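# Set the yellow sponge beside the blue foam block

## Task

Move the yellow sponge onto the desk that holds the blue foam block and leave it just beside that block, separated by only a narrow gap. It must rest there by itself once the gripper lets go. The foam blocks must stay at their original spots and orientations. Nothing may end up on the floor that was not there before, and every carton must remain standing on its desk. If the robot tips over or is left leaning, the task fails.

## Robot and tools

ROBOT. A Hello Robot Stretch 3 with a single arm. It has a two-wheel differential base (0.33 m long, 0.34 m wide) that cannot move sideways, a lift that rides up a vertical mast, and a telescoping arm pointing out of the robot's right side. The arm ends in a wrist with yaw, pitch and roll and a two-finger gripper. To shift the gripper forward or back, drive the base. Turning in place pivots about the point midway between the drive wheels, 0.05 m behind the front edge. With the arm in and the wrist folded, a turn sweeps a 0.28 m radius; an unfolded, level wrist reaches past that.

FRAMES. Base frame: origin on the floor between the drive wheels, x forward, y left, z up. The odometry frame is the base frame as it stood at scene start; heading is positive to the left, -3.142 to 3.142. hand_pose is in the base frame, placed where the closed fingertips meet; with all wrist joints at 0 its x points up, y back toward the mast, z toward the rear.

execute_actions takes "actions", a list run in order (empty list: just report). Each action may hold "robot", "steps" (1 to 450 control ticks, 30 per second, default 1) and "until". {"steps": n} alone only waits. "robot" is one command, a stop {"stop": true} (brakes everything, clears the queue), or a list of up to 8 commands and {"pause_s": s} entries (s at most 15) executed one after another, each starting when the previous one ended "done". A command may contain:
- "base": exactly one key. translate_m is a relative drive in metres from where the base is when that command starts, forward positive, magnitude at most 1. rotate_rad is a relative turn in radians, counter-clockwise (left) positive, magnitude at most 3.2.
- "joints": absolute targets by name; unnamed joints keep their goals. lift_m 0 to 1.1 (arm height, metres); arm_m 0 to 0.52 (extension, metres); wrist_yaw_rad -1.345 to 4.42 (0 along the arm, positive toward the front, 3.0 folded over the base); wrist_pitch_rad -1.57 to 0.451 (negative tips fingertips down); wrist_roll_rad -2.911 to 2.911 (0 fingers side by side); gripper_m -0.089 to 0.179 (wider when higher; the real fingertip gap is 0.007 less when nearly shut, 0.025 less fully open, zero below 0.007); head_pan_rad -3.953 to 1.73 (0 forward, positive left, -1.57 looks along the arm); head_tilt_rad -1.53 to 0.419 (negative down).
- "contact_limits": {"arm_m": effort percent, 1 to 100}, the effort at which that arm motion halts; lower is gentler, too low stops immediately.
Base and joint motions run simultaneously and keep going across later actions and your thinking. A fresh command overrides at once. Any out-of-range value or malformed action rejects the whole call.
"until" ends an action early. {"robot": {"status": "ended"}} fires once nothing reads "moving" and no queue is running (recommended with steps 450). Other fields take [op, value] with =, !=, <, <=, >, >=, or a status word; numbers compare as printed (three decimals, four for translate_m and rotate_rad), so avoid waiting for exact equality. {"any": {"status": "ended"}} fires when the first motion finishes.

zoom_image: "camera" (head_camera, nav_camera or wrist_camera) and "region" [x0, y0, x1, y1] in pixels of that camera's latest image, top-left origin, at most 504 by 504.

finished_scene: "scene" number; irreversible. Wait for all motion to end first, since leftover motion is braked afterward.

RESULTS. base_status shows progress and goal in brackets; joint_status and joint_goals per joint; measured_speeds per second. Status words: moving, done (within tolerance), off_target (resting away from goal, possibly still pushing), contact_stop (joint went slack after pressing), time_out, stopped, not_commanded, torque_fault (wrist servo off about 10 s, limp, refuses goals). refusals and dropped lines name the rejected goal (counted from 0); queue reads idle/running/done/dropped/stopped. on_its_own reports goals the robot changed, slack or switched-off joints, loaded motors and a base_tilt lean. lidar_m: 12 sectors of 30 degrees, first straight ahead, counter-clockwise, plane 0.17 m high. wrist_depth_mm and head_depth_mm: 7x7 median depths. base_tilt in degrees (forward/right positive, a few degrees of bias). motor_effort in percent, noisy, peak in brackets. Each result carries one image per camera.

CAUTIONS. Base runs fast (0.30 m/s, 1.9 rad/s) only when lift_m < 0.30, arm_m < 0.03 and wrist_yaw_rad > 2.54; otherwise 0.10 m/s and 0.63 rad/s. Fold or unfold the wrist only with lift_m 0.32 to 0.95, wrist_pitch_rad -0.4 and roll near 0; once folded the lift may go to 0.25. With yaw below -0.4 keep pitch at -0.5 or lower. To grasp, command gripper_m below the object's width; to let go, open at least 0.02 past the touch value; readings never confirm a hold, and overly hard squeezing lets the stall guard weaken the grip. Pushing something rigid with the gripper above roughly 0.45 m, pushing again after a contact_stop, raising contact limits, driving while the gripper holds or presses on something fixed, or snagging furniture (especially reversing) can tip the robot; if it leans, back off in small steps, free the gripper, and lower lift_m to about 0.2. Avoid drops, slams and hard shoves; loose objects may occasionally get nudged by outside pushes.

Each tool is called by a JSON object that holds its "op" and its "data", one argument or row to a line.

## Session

{"op": "execute_actions", "data": {
  "actions": []
}}

Scene clock: 0.00 s.
robot.base_odometry: x=+0.000 y=+0.000 heading=+0.000 (m, m, rad; robot's odometry frame)
robot.turned_by_wheels: +0.000 (rad since the last result)
robot.turned_by_imu: +0.000 (rad since the last result)
robot.base_tilt: forward=+0.3 right=+0.7 (deg)
robot.lidar_m: 1.73 1.54 1.27 1.78 2.33 2.33 2.42 1.88 1.51 1.62 1.76 2.09
robot.head_depth_mm: 1800 2039 2015 2003 2015 1611 1903 / 1800 2145 2142 2127 2095 1727 1636 / 1814 2284 2279 2238 2235 2175 2180 / 1830 2445 2405 2410 2390 2352 2325 / 1824 2550 2606 2593 2580 2550 2375 / 1843 2589 2682 2703 2710 2656 2384 / 1864 2385 2374 2414 2394 2401 2300
robot.base_status: not_commanded
robot.joint_positions: lift_m=+0.532 arm_m=+0.002 wrist_yaw_rad=+2.854 wrist_pitch_rad=-0.430 wrist_roll_rad=-0.009 gripper_m=+0.037 head_pan_rad=+0.011 head_tilt_rad=-0.005
robot.joint_goals: lift_m=+0.532 arm_m=+0.002 wrist_yaw_rad=+2.854 wrist_pitch_rad=-0.430 wrist_roll_rad=-0.009 gripper_m=+0.037 head_pan_rad=+0.011 head_tilt_rad=-0.005
robot.joint_status: lift_m=not_commanded arm_m=not_commanded wrist_yaw_rad=not_commanded wrist_pitch_rad=not_commanded wrist_roll_rad=not_commanded gripper_m=not_commanded head_pan_rad=not_commanded head_tilt_rad=not_commanded
robot.measured_speeds: translate_m=+0.000 rotate_rad=+0.000 lift_m=+0.000 arm_m=+0.000 wrist_yaw_rad=+0.000 wrist_pitch_rad=+0.000 wrist_roll_rad=+0.000 head_pan_rad=+0.000 head_tilt_rad=+0.000
robot: refusals=0 queue=idle queue_left=0
robot.motor_effort: left_wheel=-1 right_wheel=+0 lift_m=+28 arm_m=+0 wrist_yaw_rad=+0 wrist_pitch_rad=+8 wrist_roll_rad=+0 gripper_m=+0 head_pan_rad=+1 head_tilt_rad=+3 (%)
robot.hand_pose: x=+0.0421 y=+0.0669 z=+0.5423 quat_wxyz=(+0.249, +0.702, +0.052, +0.665) (m; robot's base frame)
robot.wrist_depth_mm: - - - - - - - / - - - - - - - / - - - - - - - / - - - - - - - / 848 873 897 897 919 923 937 / 733 - 719 750 776 787 787 / 637 - 656 669 664 691 700
pictures: head_camera (sideways: a quarter turn clockwise sets it upright), nav_camera (sideways: a quarter turn counterclockwise sets it upright), wrist_camera
camera_calibration (this result's frames):
head_camera: T_world_to_cam=[[0.0314275, -0.0089807, -0.999466, 1.32327], [0.0117387, 0.999894, -0.00861544, 0.015177], [0.999437, -0.0114616, 0.0315296, -0.090012], [0, 0, 0, 1]] pos_world=[0.0481961, -0.00432322, 1.32553]
nav_camera: T_world_to_cam=[[0.0422963, -0.025056, 0.998791, -1.2612], [0.0139603, -0.999573, -0.0256668, 0.0849455], [0.999008, 0.0150291, -0.0419285, 0.00241731], [0, 0, 0, 1]] pos_world=[0.0497432, 0.0532723, 1.26195]
wrist_camera: T_world_to_cam=[[0.959351, -0.275152, 0.0627489, -0.0623117], [-0.11625, -0.587885, -0.800548, 0.503376], [0.257162, 0.760712, -0.595974, 0.430113], [0, 0, 0, 1]] pos_world=[0.00768763, -0.0484099, 0.663223]
Images, in order (width x height): head_camera 896x504, nav_camera 672x504, wrist_camera 644x364.

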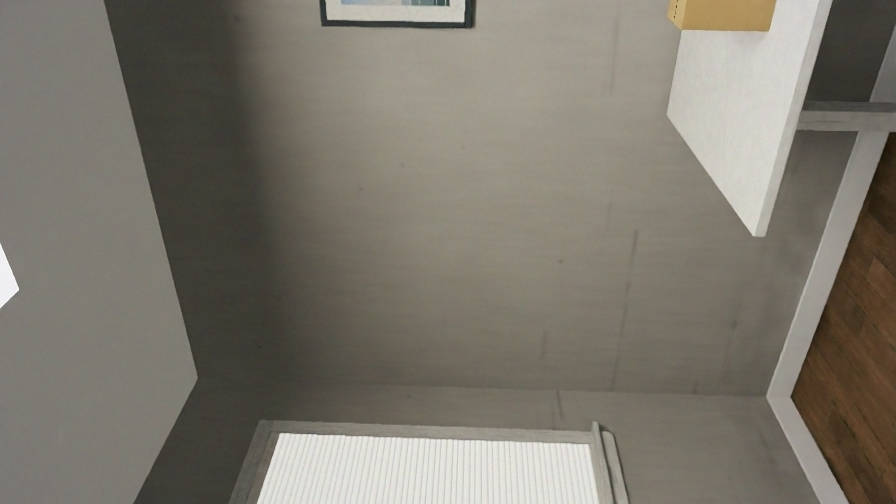

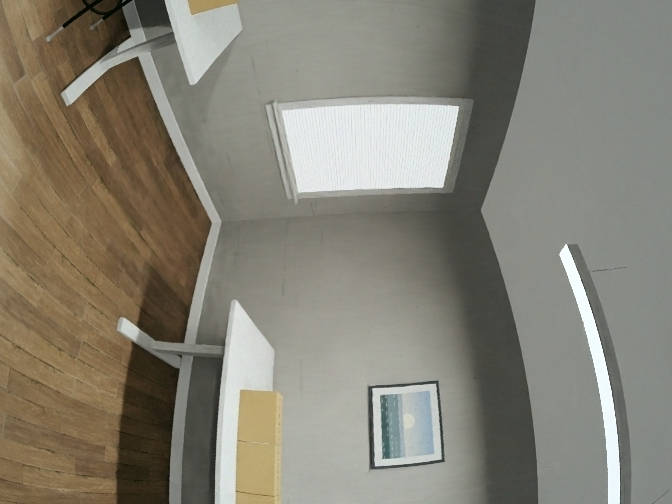

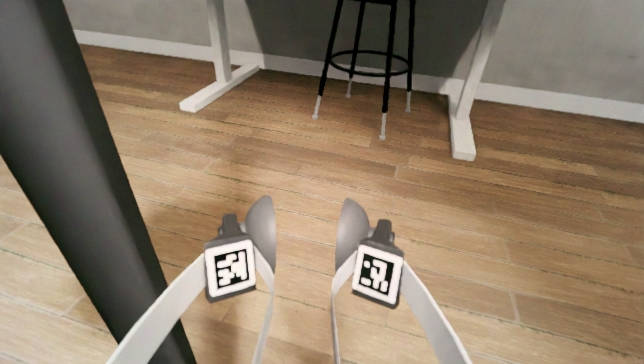

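{"op": "execute_actions", "data": {
  "actions": [
    {"robot":{"joints":{"head_tilt_rad":-0.7,"head_pan_rad":-1.2,"lift_m":0.29}},"steps":100,"until":{"robot":{"head_pan_rad_status":"done"}}}
  ]
}}

{"op": "execute_actions", "data": {
  "actions": [
    {"robot":{"joints":{"head_tilt_rad":-0.7,"head_pan_rad":-2.8}},"steps":100,"until":{"robot":{"head_pan_rad_status":"done"}}}
  ]
}}

Scene clock: 1.43 s.
robot.base_odometry: x=+0.000 y=+0.000 heading=+0.000 (m, m, rad; robot's odometry frame)
robot.turned_by_wheels: +0.000 (rad since the last result)
robot.turned_by_imu: +0.000 (rad since the last result)
robot.base_tilt: forward=+0.4 right=+0.7 (deg)
robot.lidar_m: 1.73 1.54 1.27 1.78 2.33 2.33 2.43 1.86 1.51 1.61 1.76 2.09
robot.head_depth_mm: 1895 2050 2223 2185 1736 1439 1233 / 2111 2290 2463 2166 1709 1435 1217 / 2320 2547 2673 2164 1711 1420 1218 / 2227 2480 2665 2143 1706 1417 1208 / 2081 2270 2549 2114 1691 1405 1197 / 1949 2062 2390 2000 1673 1398 1198 / 1851 1801 2206 2073 1678 1391 1199
robot.base_status: not_commanded
robot.joint_positions: lift_m=+0.430 arm_m=+0.002 wrist_yaw_rad=+2.854 wrist_pitch_rad=-0.431 wrist_roll_rad=-0.009 gripper_m=+0.037 head_pan_rad=-1.193 head_tilt_rad=-0.691
robot.joint_goals: lift_m=+0.290 arm_m=+0.002 wrist_yaw_rad=+2.854 wrist_pitch_rad=-0.431 wrist_roll_rad=-0.009 gripper_m=+0.037 head_pan_rad=-1.200 head_tilt_rad=-0.700
robot.joint_status: lift_m=moving arm_m=not_commanded wrist_yaw_rad=not_commanded wrist_pitch_rad=not_commanded wrist_roll_rad=not_commanded gripper_m=not_commanded head_pan_rad=done head_tilt_rad=done
robot.measured_speeds: translate_m=+0.000 rotate_rad=+0.000 lift_m=-0.110 arm_m=+0.000 wrist_yaw_rad=+0.000 wrist_pitch_rad=+0.000 wrist_roll_rad=+0.000 head_pan_rad=+0.000 head_tilt_rad=+0.000
robot: refusals=0 queue=running queue_left=0
robot.motor_effort: left_wheel=+0(0) right_wheel=+0(0) lift_m=+25(28) arm_m=+0(0) wrist_yaw_rad=+0(0) wrist_pitch_rad=+8(8) wrist_roll_rad=+0(0) gripper_m=+0(0) head_pan_rad=-3(37) head_tilt_rad=-5(52) (%)
robot.hand_pose: x=+0.0420 y=+0.0669 z=+0.4403 quat_wxyz=(+0.249, +0.702, +0.052, +0.665) (m; robot's base frame)
robot.wrist_depth_mm: - - - - - - - / - - - - - - - / - - - - - - - / - 881 913 904 946 990 - / 707 743 766 760 786 786 788 / 618 - 607 640 665 669 675 / 538 - 566 565 570 583 583
pictures: head_camera (sideways: a quarter turn clockwise sets it upright), nav_camera (sideways: a quarter turn counterclockwise sets it upright), wrist_camera
camera_calibration (this result's frames):
head_camera: T_world_to_cam=[[-0.233316, 0.562267, -0.79336, 1.05572], [0.93374, 0.357314, -0.021365, 0.0261374], [0.271466, -0.745776, -0.608378, 0.74725], [0, 0, 0, 1]] pos_world=[0.0190587, -0.045657, 1.29274]
nav_camera: T_world_to_cam=[[0.221684, -0.627488, 0.746401, -0.932899], [-0.934387, -0.355614, -0.0214428, 0.0852093], [0.278886, -0.692674, -0.665151, 0.817848], [0, 0, 0, 1]] pos_world=[0.058341, 0.0114208, 1.24214]
wrist_camera: T_world_to_cam=[[0.959361, -0.275118, 0.0627441, -0.0559142], [-0.116379, -0.588319, -0.80021, 0.421599], [0.257066, 0.760388, -0.596428, 0.369635], [0, 0, 0, 1]] pos_world=[0.00768638, -0.0484142, 0.561337]
Images, in order (width x height): head_camera 896x504, nav_camera 672x504, wrist_camera 644x364.

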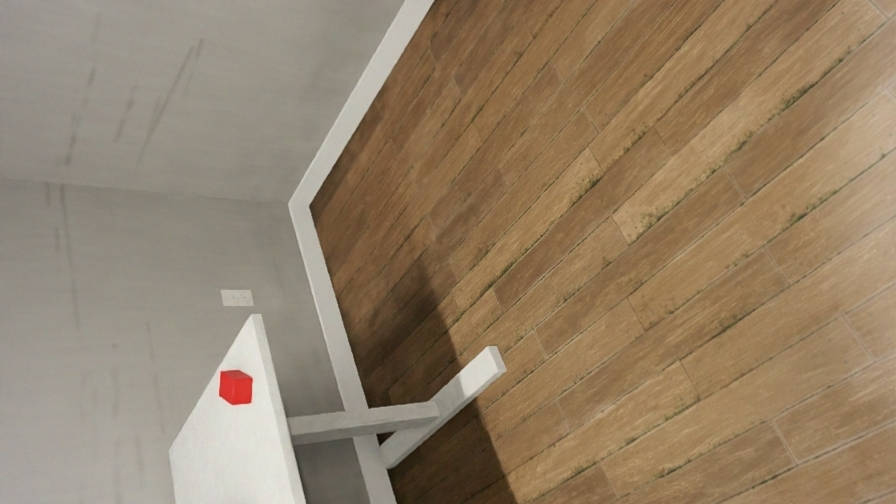

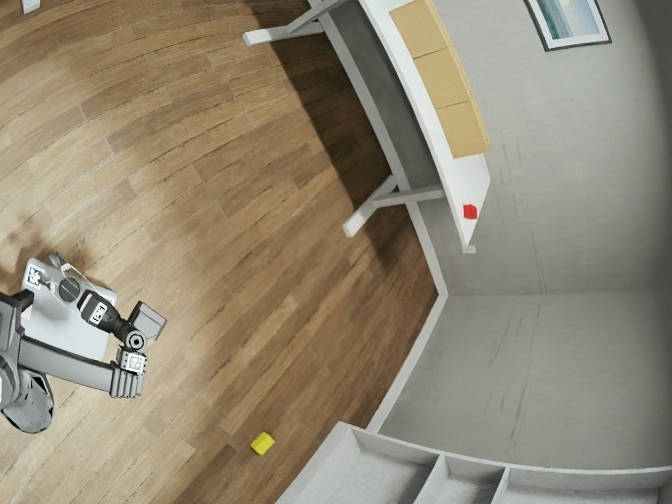

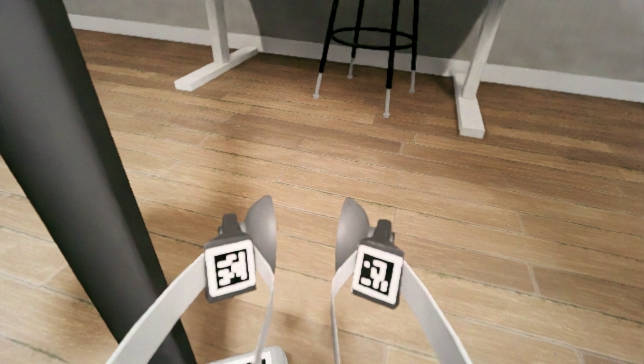

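Scene clock: 2.80 s.
robot.base_odometry: x=+0.000 y=+0.000 heading=+0.000 (m, m, rad; robot's odometry frame)
robot.turned_by_wheels: +0.000 (rad since the last result)
robot.turned_by_imu: +0.000 (rad since the last result)
robot.base_tilt: forward=+0.4 right=+0.7 (deg)
robot.lidar_m: 1.73 1.54 1.27 1.77 2.33 2.33 2.42 1.87 1.51 1.62 1.76 2.09
robot.head_depth_mm: 2550 2909 2899 2149 1717 1434 1224 / 2319 2654 2858 2151 1706 1428 1218 / 2128 2411 2626 2121 1719 1418 1205 / 1958 2218 2475 2149 1687 1410 1216 / 1832 2031 2291 2097 1697 1406 1206 / 1723 1881 2106 2104 1671 1398 1194 / 1624 1780 1989 2051 1641 1383 1195
robot.base_status: not_commanded
robot.joint_positions: lift_m=+0.294 arm_m=+0.002 wrist_yaw_rad=+2.854 wrist_pitch_rad=-0.431 wrist_roll_rad=-0.009 gripper_m=+0.037 head_pan_rad=-2.793 head_tilt_rad=-0.691
robot.joint_goals: lift_m=+0.290 arm_m=+0.002 wrist_yaw_rad=+2.854 wrist_pitch_rad=-0.431 wrist_roll_rad=-0.009 gripper_m=+0.037 head_pan_rad=-2.800 head_tilt_rad=-0.700
robot.joint_status: lift_m=moving arm_m=not_commanded wrist_yaw_rad=not_commanded wrist_pitch_rad=not_commanded wrist_roll_rad=not_commanded gripper_m=not_commanded head_pan_rad=done head_tilt_rad=done
robot.measured_speeds: translate_m=+0.000 rotate_rad=+0.000 lift_m=-0.040 arm_m=+0.000 wrist_yaw_rad=+0.000 wrist_pitch_rad=+0.000 wrist_roll_rad=+0.000 head_pan_rad=+0.000 head_tilt_rad=+0.000
robot: refusals=0 queue=done queue_left=0
robot.motor_effort: left_wheel=+0(1) right_wheel=+0(0) lift_m=+24(23) arm_m=+0(0) wrist_yaw_rad=+0(0) wrist_pitch_rad=+8(9) wrist_roll_rad=+0(0) gripper_m=+0(0) head_pan_rad=-3(36) head_tilt_rad=-6(6) (%)
robot.hand_pose: x=+0.0420 y=+0.0668 z=+0.3032 quat_wxyz=(+0.249, +0.702, +0.052, +0.665) (m; robot's base frame)
robot.wrist_depth_mm: - - - - - - - / - - - - - - - / - 854 877 920 902 962 - / - 674 687 709 707 731 755 / 542 562 585 577 594 602 606 / 470 - - 484 504 511 514 / - - - 434 431 441 444
pictures: head_camera (sideways: a quarter turn clockwise sets it upright), nav_camera (sideways: a quarter turn counterclockwise sets it upright), wrist_camera
camera_calibration (this result's frames):
head_camera: T_world_to_cam=[[0.569031, 0.216892, -0.793197, 1.05062], [0.329938, -0.943761, -0.0213683, 0.029825], [-0.753223, -0.249546, -0.60859, 0.753776], [0, 0, 0, 1]] pos_world=[-0.0399132, -0.0116209, 1.29273]
nav_camera: T_world_to_cam=[[-0.633873, -0.203359, 0.746224, -0.927449], [-0.328209, 0.944362, -0.0214389, 0.0815066], [-0.700346, -0.258507, -0.66535, 0.82408], [0, 0, 0, 1]] pos_world=[0.0160074, -0.0525464, 1.24213]
wrist_camera: T_world_to_cam=[[0.959371, -0.275082, 0.0627391, -0.0473133], [-0.116508, -0.58876, -0.799868, 0.31179], [0.256968, 0.76006, -0.596888, 0.288099], [0, 0, 0, 1]] pos_world=[0.00768495, -0.0484185, 0.424322]
Images, in order (width x height): head_camera 896x504, nav_camera 672x504, wrist_camera 644x364.

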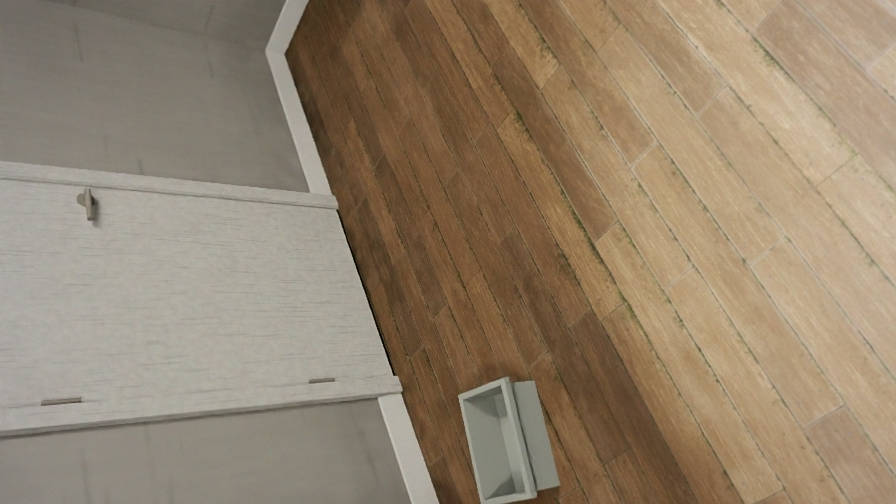

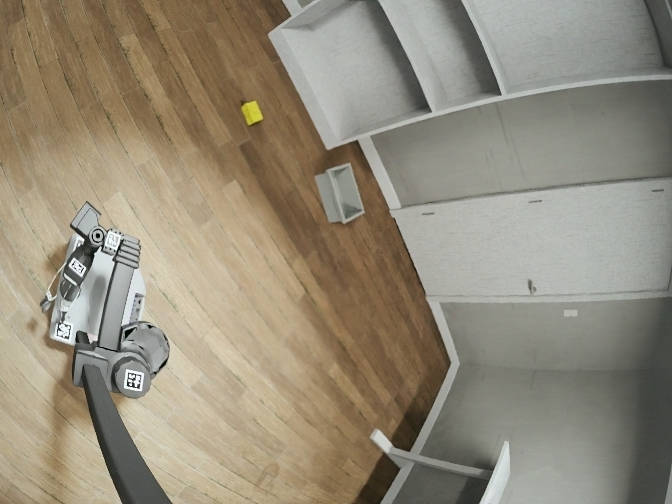

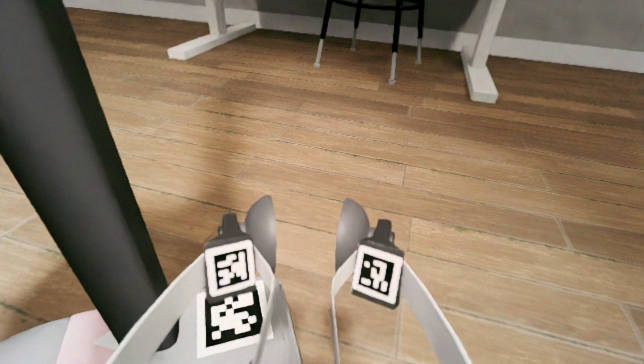

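{"op": "execute_actions", "data": {
  "actions": [
    {"robot":{"base":{"rotate_rad":-1.7},"joints":{"head_tilt_rad":-0.85,"head_pan_rad":-0.3}},"steps":200,"until":{"robot":{"status":"ended"}}}
  ]
}}

Scene clock: 5.27 s.
robot.base_odometry: x=+0.000 y=+0.000 heading=-1.700 (m, m, rad; robot's odometry frame)
robot.turned_by_wheels: -1.700 (rad since the last result)
robot.turned_by_imu: -1.704 (rad since the last result)
robot.base_tilt: forward=+0.4 right=+0.7 (deg)
robot.lidar_m: 1.61 1.76 2.09 1.73 2.07 1.27 1.39 2.59 2.33 2.33 1.94 1.51
robot.head_depth_mm: 1502 1776 2057 1729 1531 1319 1156 / 1511 1682 1930 1781 1532 1324 1163 / 1531 1745 1925 1803 1513 1321 1150 / 1536 1782 1956 1781 1515 1300 1149 / 1553 1818 1947 1781 1494 1292 1142 / 1499 1752 1974 1784 1488 1291 1140 / 1663 1961 2110 1751 1481 1283 1130
robot.base_status: done (rotate_rad -1.6998 of -1.7000)
robot.joint_positions: lift_m=+0.290 arm_m=+0.002 wrist_yaw_rad=+2.854 wrist_pitch_rad=-0.431 wrist_roll_rad=-0.009 gripper_m=+0.037 head_pan_rad=-0.307 head_tilt_rad=-0.840
robot.joint_goals: lift_m=+0.290 arm_m=+0.002 wrist_yaw_rad=+2.854 wrist_pitch_rad=-0.431 wrist_roll_rad=-0.009 gripper_m=+0.037 head_pan_rad=-0.300 head_tilt_rad=-0.850
robot.joint_status: lift_m=done arm_m=not_commanded wrist_yaw_rad=not_commanded wrist_pitch_rad=not_commanded wrist_roll_rad=not_commanded gripper_m=not_commanded head_pan_rad=done head_tilt_rad=done
robot.measured_speeds: translate_m=+0.000 rotate_rad=+0.000 lift_m=+0.000 arm_m=+0.000 wrist_yaw_rad=+0.000 wrist_pitch_rad=+0.000 wrist_roll_rad=+0.000 head_pan_rad=+0.000 head_tilt_rad=+0.000
robot: refusals=0 queue=done queue_left=0
robot.motor_effort: left_wheel=+3(10) right_wheel=-3(9) lift_m=+25(26) arm_m=+0(0) wrist_yaw_rad=+0(0) wrist_pitch_rad=+8(9) wrist_roll_rad=+0(0) gripper_m=+0(0) head_pan_rad=+4(37) head_tilt_rad=-6(31) (%)
robot.hand_pose: x=+0.0420 y=+0.0668 z=+0.2998 quat_wxyz=(+0.249, +0.702, +0.052, +0.665) (m; robot's base frame)
robot.wrist_depth_mm: - - - - - - - / - - - - - - - / - 844 878 909 910 926 - / - 681 681 700 709 730 739 / 539 563 583 573 594 588 604 / 465 - - 486 505 502 510 / - - - 427 431 437 440
pictures: head_camera (sideways: a quarter turn clockwise sets it upright), nav_camera (sideways: a quarter turn counterclockwise sets it upright), wrist_camera
camera_calibration (this result's frames):
head_camera: T_world_to_cam=[[-0.6887, 0.208643, -0.694377, 0.929494], [0.311015, 0.950127, -0.0229827, 0.0320378], [0.654951, -0.23179, -0.719244, 0.889117], [0, 0, 0, 1]] pos_world=[0.0478501, -0.0182841, 1.28565]
nav_camera: T_world_to_cam=[[0.724616, -0.256627, 0.639589, -0.796775], [-0.31877, -0.94764, -0.0190827, 0.0783775], [0.610997, -0.190054, -0.76848, 0.950207], [0, 0, 0, 1]] pos_world=[0.0217662, 0.0503898, 1.24132]
wrist_camera: T_world_to_cam=[[0.959374, -0.275073, 0.0627373, -0.0471027], [-0.116553, -0.588907, -0.799752, 0.30898], [0.256936, 0.759949, -0.597043, 0.286129], [0, 0, 0, 1]] pos_world=[0.0076847, -0.0484396, 0.420894]
Images, in order (width x height): head_camera 896x504, nav_camera 672x504, wrist_camera 644x364.

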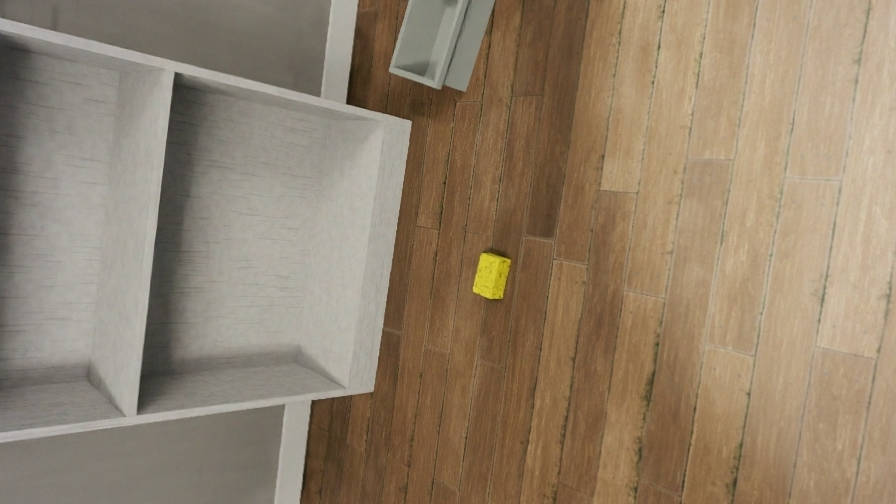

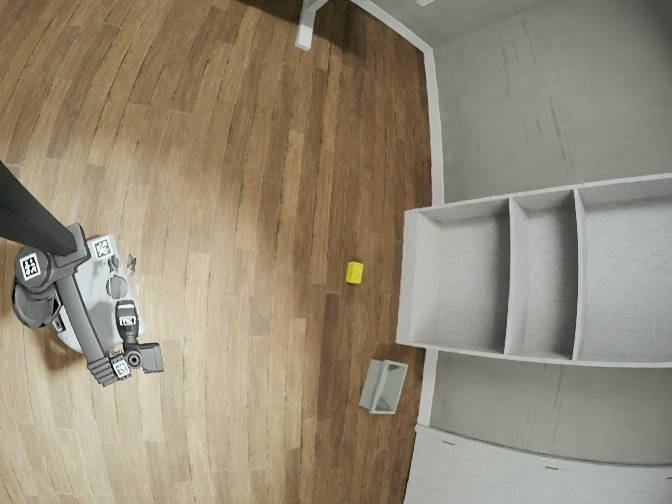

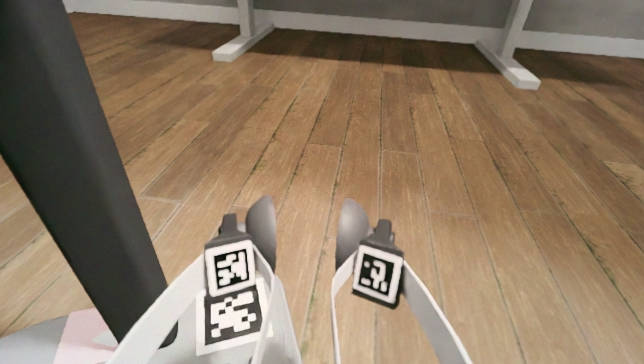

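{"op": "execute_actions", "data": {
  "actions": [
    {"robot":[{"base":{"translate_m":0.745},"joints":{"head_tilt_rad":-1.25,"head_pan_rad":-1.4}},{"base":{"rotate_rad":0.6},"joints":{"arm_m":0.34,"wrist_yaw_rad":1.95,"wrist_roll_rad":0,"gripper_m":0.13}},{"joints":{"wrist_pitch_rad":-1.0,"lift_m":0.21}}],"steps":450,"until":{"robot":{"status":"ended"}}}
  ]
}}

Scene clock: 15.47 s.
robot.base_odometry: x=-0.096 y=-0.739 heading=-1.100 (m, m, rad; robot's odometry frame)
robot.turned_by_wheels: +0.600 (rad since the last result)
robot.turned_by_imu: +0.601 (rad since the last result)
robot.base_tilt: forward=+0.3 right=+0.7 (deg)
robot.lidar_m: 1.67 1.31 1.80 2.53 2.39 2.52 2.87 2.58 1.63 0.99 0.87 1.21
robot.head_depth_mm: 1522 1624 1476 1388 1282 1196 1129 / 1116 1607 1467 1368 1276 1200 - / 1235 1435 1469 1358 1277 - - / 1250 1457 1455 1363 1271 - - / 1207 1442 1402 1348 1262 1187 1093 / 1162 1411 1416 1355 1257 1176 1106 / 1125 1376 1378 1345 1258 1171 1102
robot.base_status: done (rotate_rad +0.5999 of +0.6000)
robot.joint_positions: lift_m=+0.210 arm_m=+0.340 wrist_yaw_rad=+1.950 wrist_pitch_rad=-1.006 wrist_roll_rad=-0.004 gripper_m=+0.130 head_pan_rad=-1.394 head_tilt_rad=-1.235
robot.joint_goals: lift_m=+0.210 arm_m=+0.340 wrist_yaw_rad=+1.950 wrist_pitch_rad=-1.000 wrist_roll_rad=+0.000 gripper_m=+0.130 head_pan_rad=-1.400 head_tilt_rad=-1.250
robot.joint_status: lift_m=done arm_m=done wrist_yaw_rad=done wrist_pitch_rad=done wrist_roll_rad=done gripper_m=done head_pan_rad=done head_tilt_rad=done
robot.measured_speeds: translate_m=+0.000 rotate_rad=+0.000 lift_m=+0.000 arm_m=+0.000 wrist_yaw_rad=+0.000 wrist_pitch_rad=+0.000 wrist_roll_rad=+0.000 head_pan_rad=+0.000 head_tilt_rad=+0.000
robot: refusals=0 queue=done queue_left=0
robot.motor_effort: left_wheel=-4(10) right_wheel=+3(9) lift_m=+25(24) arm_m=+3(4) wrist_yaw_rad=+0(0) wrist_pitch_rad=+2(8) wrist_roll_rad=+1(2) gripper_m=+1(87) head_pan_rad=-2(40) head_tilt_rad=-9(44) (%)
robot.hand_pose: x=+0.0873 y=-0.4416 z=+0.1195 quat_wxyz=(+0.630, +0.703, -0.064, +0.323) (m; robot's base frame)
robot.wrist_depth_mm: 354 359 365 365 368 376 379 / 332 335 337 341 345 352 353 / 308 312 317 321 322 328 330 / 294 296 297 301 304 305 310 / 277 283 281 283 286 290 290 / 265 259 266 226 269 275 272 / 245 248 252 214 255 257 259
pictures: head_camera (sideways: a quarter turn clockwise sets it upright), nav_camera (sideways: a quarter turn counterclockwise sets it upright), wrist_camera
camera_calibration (this result's frames):
head_camera: T_world_to_cam=[[-0.173238, 0.915342, -0.363508, 0.49532], [0.984007, 0.176404, -0.0247535, 0.0302256], [0.0414662, -0.361983, -0.931262, 1.16845], [0, 0, 0, 1]] pos_world=[0.00761481, -0.0357583, 1.26894]
nav_camera: T_world_to_cam=[[0.143106, -0.944979, 0.29417, -0.343287], [-0.988159, -0.153047, -0.0109259, 0.0718339], [0.0553465, -0.289123, -0.955691, 1.19687], [0, 0, 0, 1]] pos_world=[0.053867, 0.0326389, 1.24561]
wrist_camera: T_world_to_cam=[[0.404076, -0.9136, 0.0453673, -0.450441], [-0.851217, -0.393717, -0.347011, -0.0330634], [0.334891, 0.101601, -0.936763, 0.296286], [0, 0, 0, 1]] pos_world=[0.0546449, -0.454643, 0.286511]
Images, in order (width x height): head_camera 896x504, nav_camera 672x504, wrist_camera 644x364.

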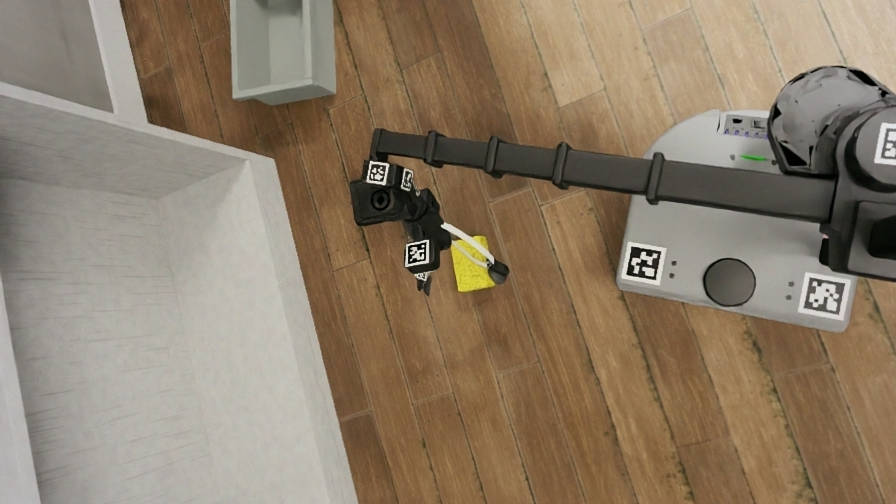

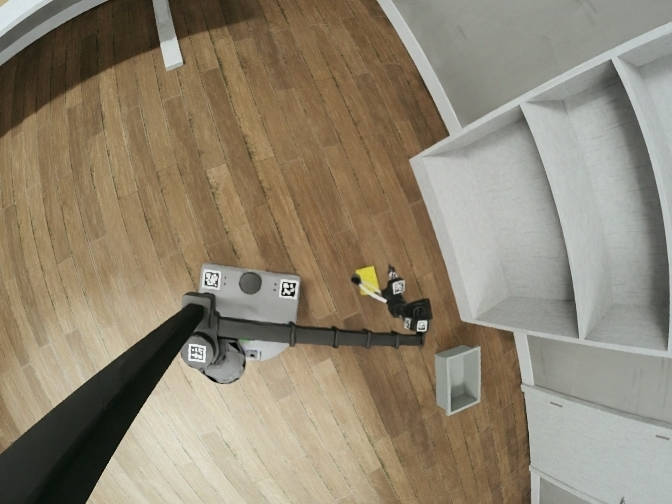

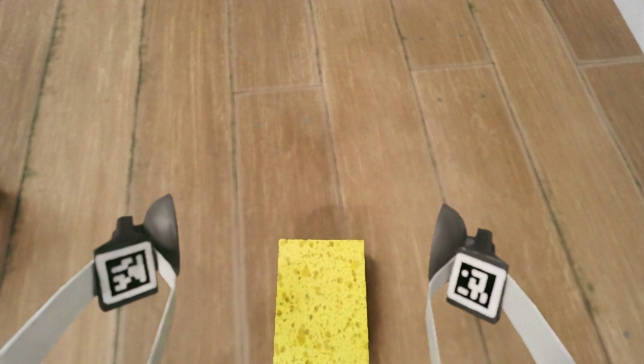

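{"op": "execute_actions", "data": {
  "actions": [
    {"robot":[{"base":{"translate_m":-0.035},"joints":{"arm_m":0.366,"lift_m":0.121}}],"steps":450,"until":{"robot":{"status":"ended"}}}
  ]
}}

Scene clock: 17.33 s.
robot.base_odometry: x=-0.112 y=-0.708 heading=-1.100 (m, m, rad; robot's odometry frame)
robot.turned_by_wheels: +0.000 (rad since the last result)
robot.turned_by_imu: +0.000 (rad since the last result)
robot.base_tilt: forward=+0.4 right=+0.6 (deg)
robot.lidar_m: 1.69 1.35 1.81 2.59 2.36 2.10 2.84 2.55 1.63 1.15 0.93 0.90
robot.head_depth_mm: 1546 1630 1454 1380 1287 1189 1131 / 1446 1613 1476 1376 1276 1203 1112 / 1191 1427 1472 1354 1297 - - / 1266 1460 1465 1339 1280 - - / 1236 1442 1427 1366 1272 1185 1096 / 1182 1412 1406 1345 1258 1174 1106 / 1130 1386 1376 1340 1245 1171 1100
robot.base_status: done (translate_m -0.0350 of -0.0350)
robot.joint_positions: lift_m=+0.121 arm_m=+0.366 wrist_yaw_rad=+1.950 wrist_pitch_rad=-1.006 wrist_roll_rad=-0.004 gripper_m=+0.130 head_pan_rad=-1.394 head_tilt_rad=-1.235
robot.joint_goals: lift_m=+0.121 arm_m=+0.366 wrist_yaw_rad=+1.950 wrist_pitch_rad=-1.000 wrist_roll_rad=+0.000 gripper_m=+0.130 head_pan_rad=-1.400 head_tilt_rad=-1.250
robot.joint_status: lift_m=done arm_m=done wrist_yaw_rad=done wrist_pitch_rad=done wrist_roll_rad=done gripper_m=done head_pan_rad=done head_tilt_rad=done
robot.measured_speeds: translate_m=+0.000 rotate_rad=+0.000 lift_m=+0.000 arm_m=+0.000 wrist_yaw_rad=+0.000 wrist_pitch_rad=+0.000 wrist_roll_rad=+0.000 head_pan_rad=+0.000 head_tilt_rad=+0.000
robot: refusals=0 queue=done queue_left=0
robot.motor_effort: left_wheel=-3(7) right_wheel=+3(4) lift_m=+25(26) arm_m=+3(3) wrist_yaw_rad=+0(0) wrist_pitch_rad=+3(3) wrist_roll_rad=+1(1) gripper_m=+0(1) head_pan_rad=-2(2) head_tilt_rad=-9(10) (%)
robot.hand_pose: x=+0.0871 y=-0.4676 z=+0.0305 quat_wxyz=(+0.630, +0.703, -0.064, +0.323) (m; robot's base frame)
robot.wrist_depth_mm: 244 247 250 252 255 257 263 / 228 230 232 236 237 241 242 / 214 216 215 169 222 224 228 / 200 202 201 159 208 210 213 / 190 193 188 149 196 199 200 / 181 178 178 142 185 189 189 / 169 171 171 171 175 177 179
pictures: head_camera (sideways: a quarter turn clockwise sets it upright), nav_camera (sideways: a quarter turn counterclockwise sets it upright), wrist_camera
camera_calibration (this result's frames):
head_camera: T_world_to_cam=[[-0.173238, 0.915342, -0.363508, 0.495319], [0.984007, 0.176404, -0.0247535, 0.0302256], [0.0414663, -0.361983, -0.931262, 1.16845], [0, 0, 0, 1]] pos_world=[0.00761481, -0.0357583, 1.26894]
nav_camera: T_world_to_cam=[[0.143106, -0.944979, 0.29417, -0.343287], [-0.988159, -0.153047, -0.0109259, 0.0718338], [0.0553465, -0.289123, -0.955691, 1.19687], [0, 0, 0, 1]] pos_world=[0.053867, 0.0326389, 1.24561]
wrist_camera: T_world_to_cam=[[0.4041, -0.91359, 0.0453466, -0.470147], [-0.851399, -0.393789, -0.346481, -0.0743656], [0.334399, 0.101405, -0.93696, 0.215488], [0, 0, 0, 1]] pos_world=[0.0546122, -0.480657, 0.197457]
Images, in order (width x height): head_camera 896x504, nav_camera 672x504, wrist_camera 644x364.

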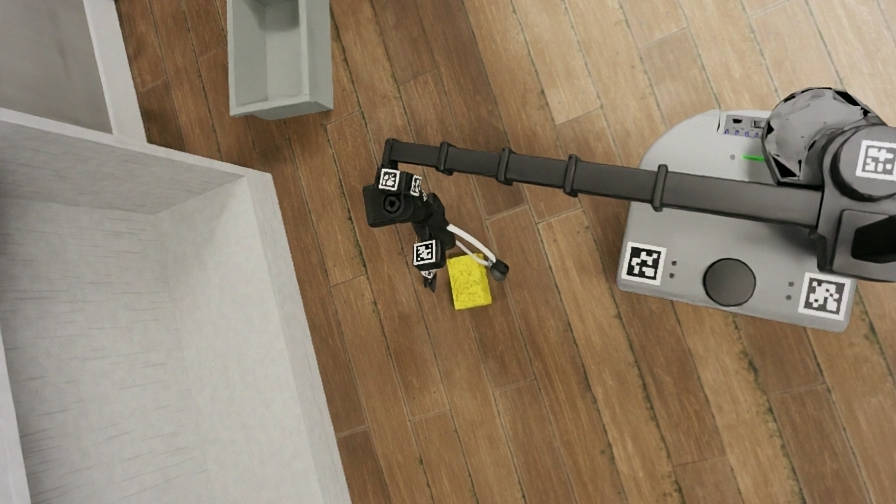

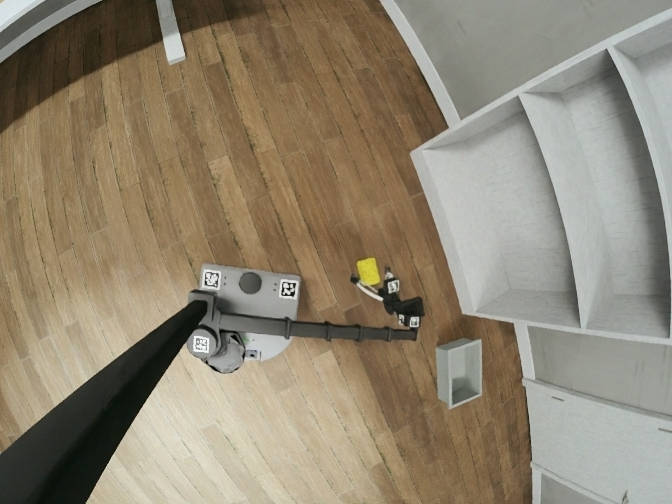

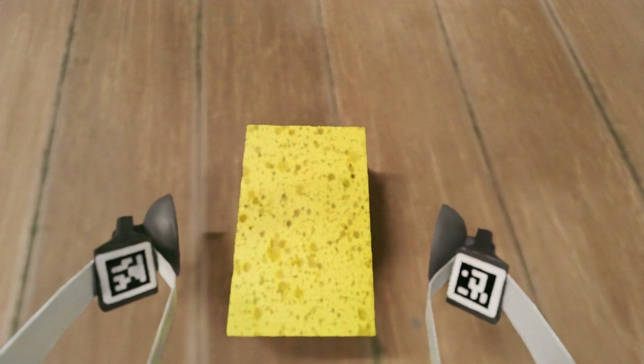

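{"op": "execute_actions", "data": {
  "actions": [
    {"robot":[{"joints":{"gripper_m":0.015}},{"pause_s":0.2},{"joints":{"lift_m":0.29,"wrist_pitch_rad":-0.4,"arm_m":0.19}},{"base":{"rotate_rad":0.327},"joints":{"wrist_yaw_rad":2.62,"arm_m":0.0,"head_pan_rad":-0.7,"head_tilt_rad":-0.7}},{"base":{"translate_m":0.77}},{"base":{"rotate_rad":1.78}}],"steps":450,"until":{"robot":{"status":"ended"}}}
  ]
}}

Scene clock: 31.73 s.
robot.base_odometry: x=+0.439 y=-1.245 heading=+1.007 (m, m, rad; robot's odometry frame)
robot.turned_by_wheels: +2.107 (rad since the last result)
robot.turned_by_imu: +2.111 (rad since the last result)
robot.base_tilt: forward=+0.4 right=+0.7 (deg)
robot.lidar_m: 2.74 2.44 3.62 3.69 1.35 0.87 1.03 1.08 1.06 0.60 1.08 1.49
robot.head_depth_mm: 1008 1092 1148 944 755 630 529 / 1100 1195 1238 903 750 626 533 / 1209 1333 1234 700 742 625 570 / 1352 1483 1206 717 742 635 1181 / 1518 1641 831 832 736 1326 1208 / 1729 1832 903 908 781 1374 1195 / 2036 2124 1046 932 1606 1376 1184
robot.base_status: done (rotate_rad +1.7799 of +1.7800)
robot.joint_positions: lift_m=+0.290 arm_m=+0.002 wrist_yaw_rad=+2.619 wrist_pitch_rad=-0.422 wrist_roll_rad=-0.003 gripper_m=+0.019 head_pan_rad=-0.707 head_tilt_rad=-0.704
robot.joint_goals: lift_m=+0.290 arm_m=+0.000 wrist_yaw_rad=+2.620 wrist_pitch_rad=-0.400 wrist_roll_rad=+0.000 gripper_m=+0.018 head_pan_rad=-0.700 head_tilt_rad=-0.700
robot.joint_status: lift_m=done arm_m=done wrist_yaw_rad=done wrist_pitch_rad=done wrist_roll_rad=done gripper_m=done head_pan_rad=done head_tilt_rad=done
robot.measured_speeds: translate_m=+0.000 rotate_rad=+0.000 lift_m=+0.000 arm_m=+0.000 wrist_yaw_rad=+0.000 wrist_pitch_rad=+0.000 wrist_roll_rad=+0.000 head_pan_rad=+0.000 head_tilt_rad=+0.000
robot: refusals=0 queue=done queue_left=0
robot.motor_effort: left_wheel=-3(11) right_wheel=+3(11) lift_m=+31(31) arm_m=-2(2) wrist_yaw_rad=+1(3) wrist_pitch_rad=+12(11) wrist_roll_rad=+1(2) gripper_m=-20(100) head_pan_rad=+4(38) head_tilt_rad=+2(50) (%)
robot.hand_pose: x=+0.0905 y=+0.0469 z=+0.3015 quat_wxyz=(+0.322, +0.705, -0.035, +0.631) (m; robot's base frame)
robot.wrist_depth_mm: - - - - - - - / - - - - - - - / 840 864 884 166 928 949 - / 672 688 652 156 720 743 759 / 559 564 147 147 612 600 603 / 476 482 141 139 471 502 518 / - - 134 135 427 439 442
pictures: head_camera (sideways: a quarter turn clockwise sets it upright), nav_camera (sideways: a quarter turn counterclockwise sets it upright), wrist_camera
camera_calibration (this result's frames):
head_camera: T_world_to_cam=[[-0.476869, 0.394974, -0.785233, 1.04662], [0.658519, 0.752256, -0.0215287, 0.028029], [0.582193, -0.527357, -0.618825, 0.758945], [0, 0, 0, 1]] pos_world=[0.0387883, -0.0342366, 1.2921]
nav_camera: T_world_to_cam=[[0.496571, -0.45767, 0.737534, -0.923018], [-0.660316, -0.750687, -0.0212513, 0.0832878], [0.563383, -0.476452, -0.674976, 0.828893], [0, 0, 0, 1]] pos_world=[0.0463559, 0.0350132, 1.24201]
wrist_camera: T_world_to_cam=[[0.867989, -0.493212, 0.0577602, -0.079179], [-0.251452, -0.536837, -0.805343, 0.315786], [0.428213, 0.684505, -0.589988, 0.275727], [0, 0, 0, 1]] pos_world=[0.0300616, -0.0582633, 0.421565]
Images, in order (width x height): head_camera 896x504, nav_camera 672x504, wrist_camera 644x364.

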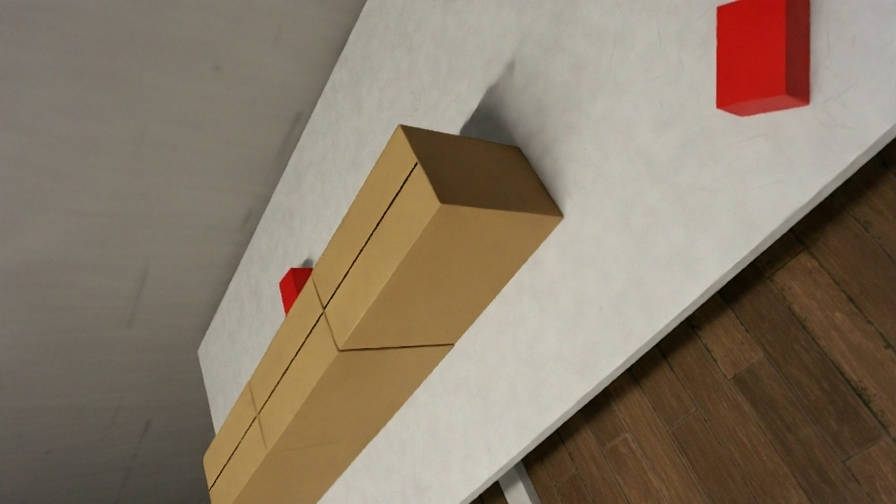

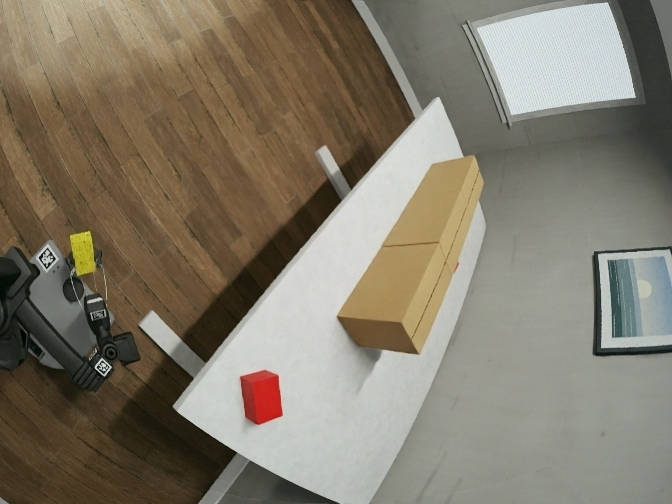

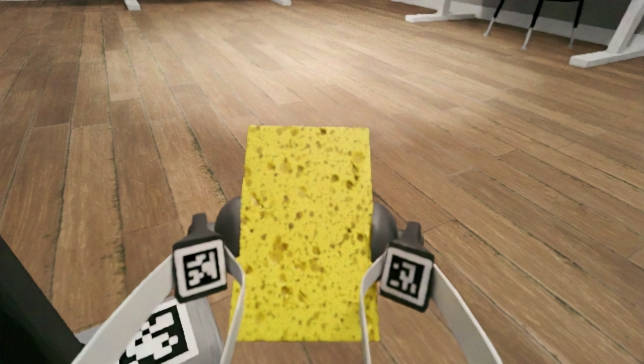

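{"op": "execute_actions", "data": {
  "actions": [
    {"robot":[{"base":{"rotate_rad":0.353}},{"base":{"translate_m":1.0}}],"steps":450,"until":{"robot":{"translate_m":[">",0.8],"queue_left":["=",0]}}},
    {"robot":[{"base":{"translate_m":0.96}},{"base":{"rotate_rad":1.218}}],"steps":450,"until":{"robot":{"status":"ended"}}}
  ]
}}

Scene clock: 43.60 s.
robot.base_odometry: x=+0.810 y=+0.482 heading=+2.577 (m, m, rad; robot's odometry frame)
robot.turned_by_wheels: +1.571 (rad since the last result)
robot.turned_by_imu: +1.574 (rad since the last result)
robot.base_tilt: forward=+0.4 right=+0.7 (deg)
robot.lidar_m: 2.66 3.04 2.43 2.37 1.93 1.74 1.25 1.52 1.13 0.66 0.62 0.62
robot.head_depth_mm: 1071 1158 1198 648 683 631 550 / 1169 1268 1234 643 667 626 1156 / 1288 1403 1236 689 725 654 1206 / 1433 1563 838 781 741 1310 1204 / 1623 1670 868 868 808 1379 1203 / 1855 1972 951 935 1646 1390 1196 / 2148 1181 1095 1911 1648 1387 1183
robot.base_status: done (rotate_rad +1.2179 of +1.2180)
robot.joint_positions: lift_m=+0.290 arm_m=+0.002 wrist_yaw_rad=+2.619 wrist_pitch_rad=-0.422 wrist_roll_rad=-0.003 gripper_m=+0.019 head_pan_rad=-0.707 head_tilt_rad=-0.704
robot.joint_goals: lift_m=+0.290 arm_m=+0.000 wrist_yaw_rad=+2.620 wrist_pitch_rad=-0.400 wrist_roll_rad=+0.000 gripper_m=+0.018 head_pan_rad=-0.700 head_tilt_rad=-0.700
robot.joint_status: lift_m=done arm_m=done wrist_yaw_rad=done wrist_pitch_rad=done wrist_roll_rad=done gripper_m=done head_pan_rad=done head_tilt_rad=done
robot.measured_speeds: translate_m=+0.000 rotate_rad=+0.000 lift_m=+0.000 arm_m=+0.000 wrist_yaw_rad=+0.000 wrist_pitch_rad=+0.000 wrist_roll_rad=+0.000 head_pan_rad=+0.000 head_tilt_rad=+0.000
robot: refusals=0 queue=done queue_left=0
robot.motor_effort: left_wheel=-3(10) right_wheel=+3(11) lift_m=+30(30) arm_m=-3(3) wrist_yaw_rad=+1(1) wrist_pitch_rad=+12(12) wrist_roll_rad=+1(1) gripper_m=-22(21) head_pan_rad=+4(4) head_tilt_rad=+3(3) (%)
robot.hand_pose: x=+0.0905 y=+0.0469 z=+0.3016 quat_wxyz=(+0.322, +0.705, -0.035, +0.631) (m; robot's base frame)
robot.wrist_depth_mm: - - - - - - - / - - - - - - - / 855 847 879 166 942 949 - / 669 686 662 156 715 743 750 / 556 568 147 147 610 602 605 / 477 480 141 139 467 512 507 / - - 134 135 420 439 442
pictures: head_camera (sideways: a quarter turn clockwise sets it upright), nav_camera (sideways: a quarter turn counterclockwise sets it upright), wrist_camera
camera_calibration (this result's frames):
head_camera: T_world_to_cam=[[-0.476828, 0.39491, -0.78529, 1.04669], [0.658493, 0.752279, -0.0215276, 0.0280277], [0.582256, -0.527373, -0.618753, 0.758851], [0, 0, 0, 1]] pos_world=[0.0387902, -0.034236, 1.2921]
nav_camera: T_world_to_cam=[[0.496536, -0.457608, 0.737596, -0.923099], [-0.660287, -0.750713, -0.0212526, 0.0832894], [0.563448, -0.476472, -0.674908, 0.828804], [0, 0, 0, 1]] pos_world=[0.0463588, 0.0350111, 1.24201]
wrist_camera: T_world_to_cam=[[0.868012, -0.493172, 0.0577643, -0.0791736], [-0.251375, -0.536771, -0.805411, 0.315828], [0.428212, 0.684586, -0.589895, 0.275699], [0, 0, 0, 1]] pos_world=[0.0300573, -0.0582584, 0.421578]
Images, in order (width x height): head_camera 896x504, nav_camera 672x504, wrist_camera 644x364.

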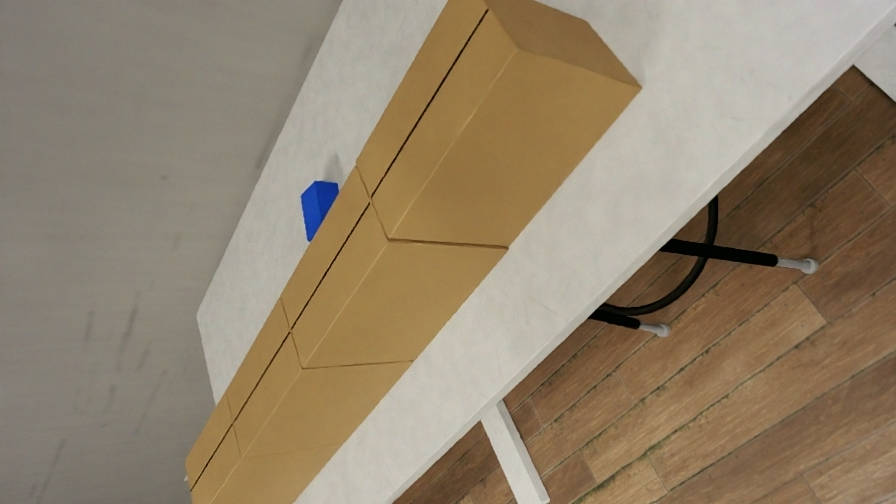

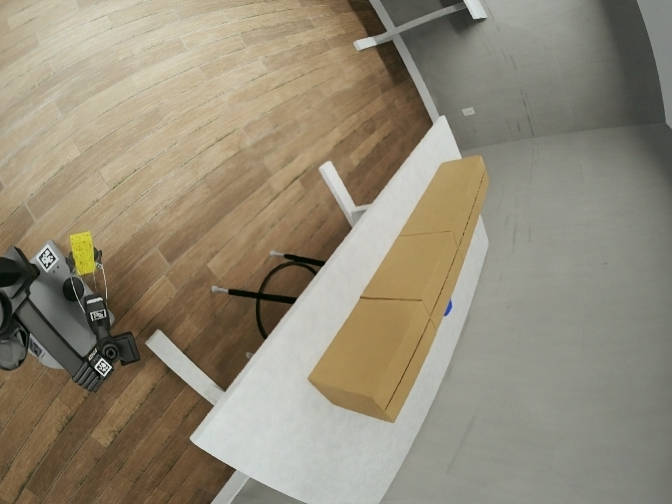

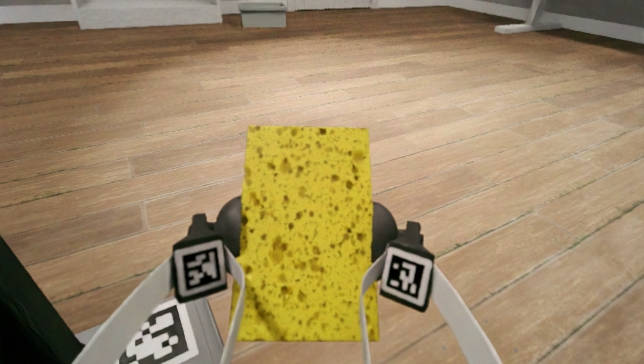

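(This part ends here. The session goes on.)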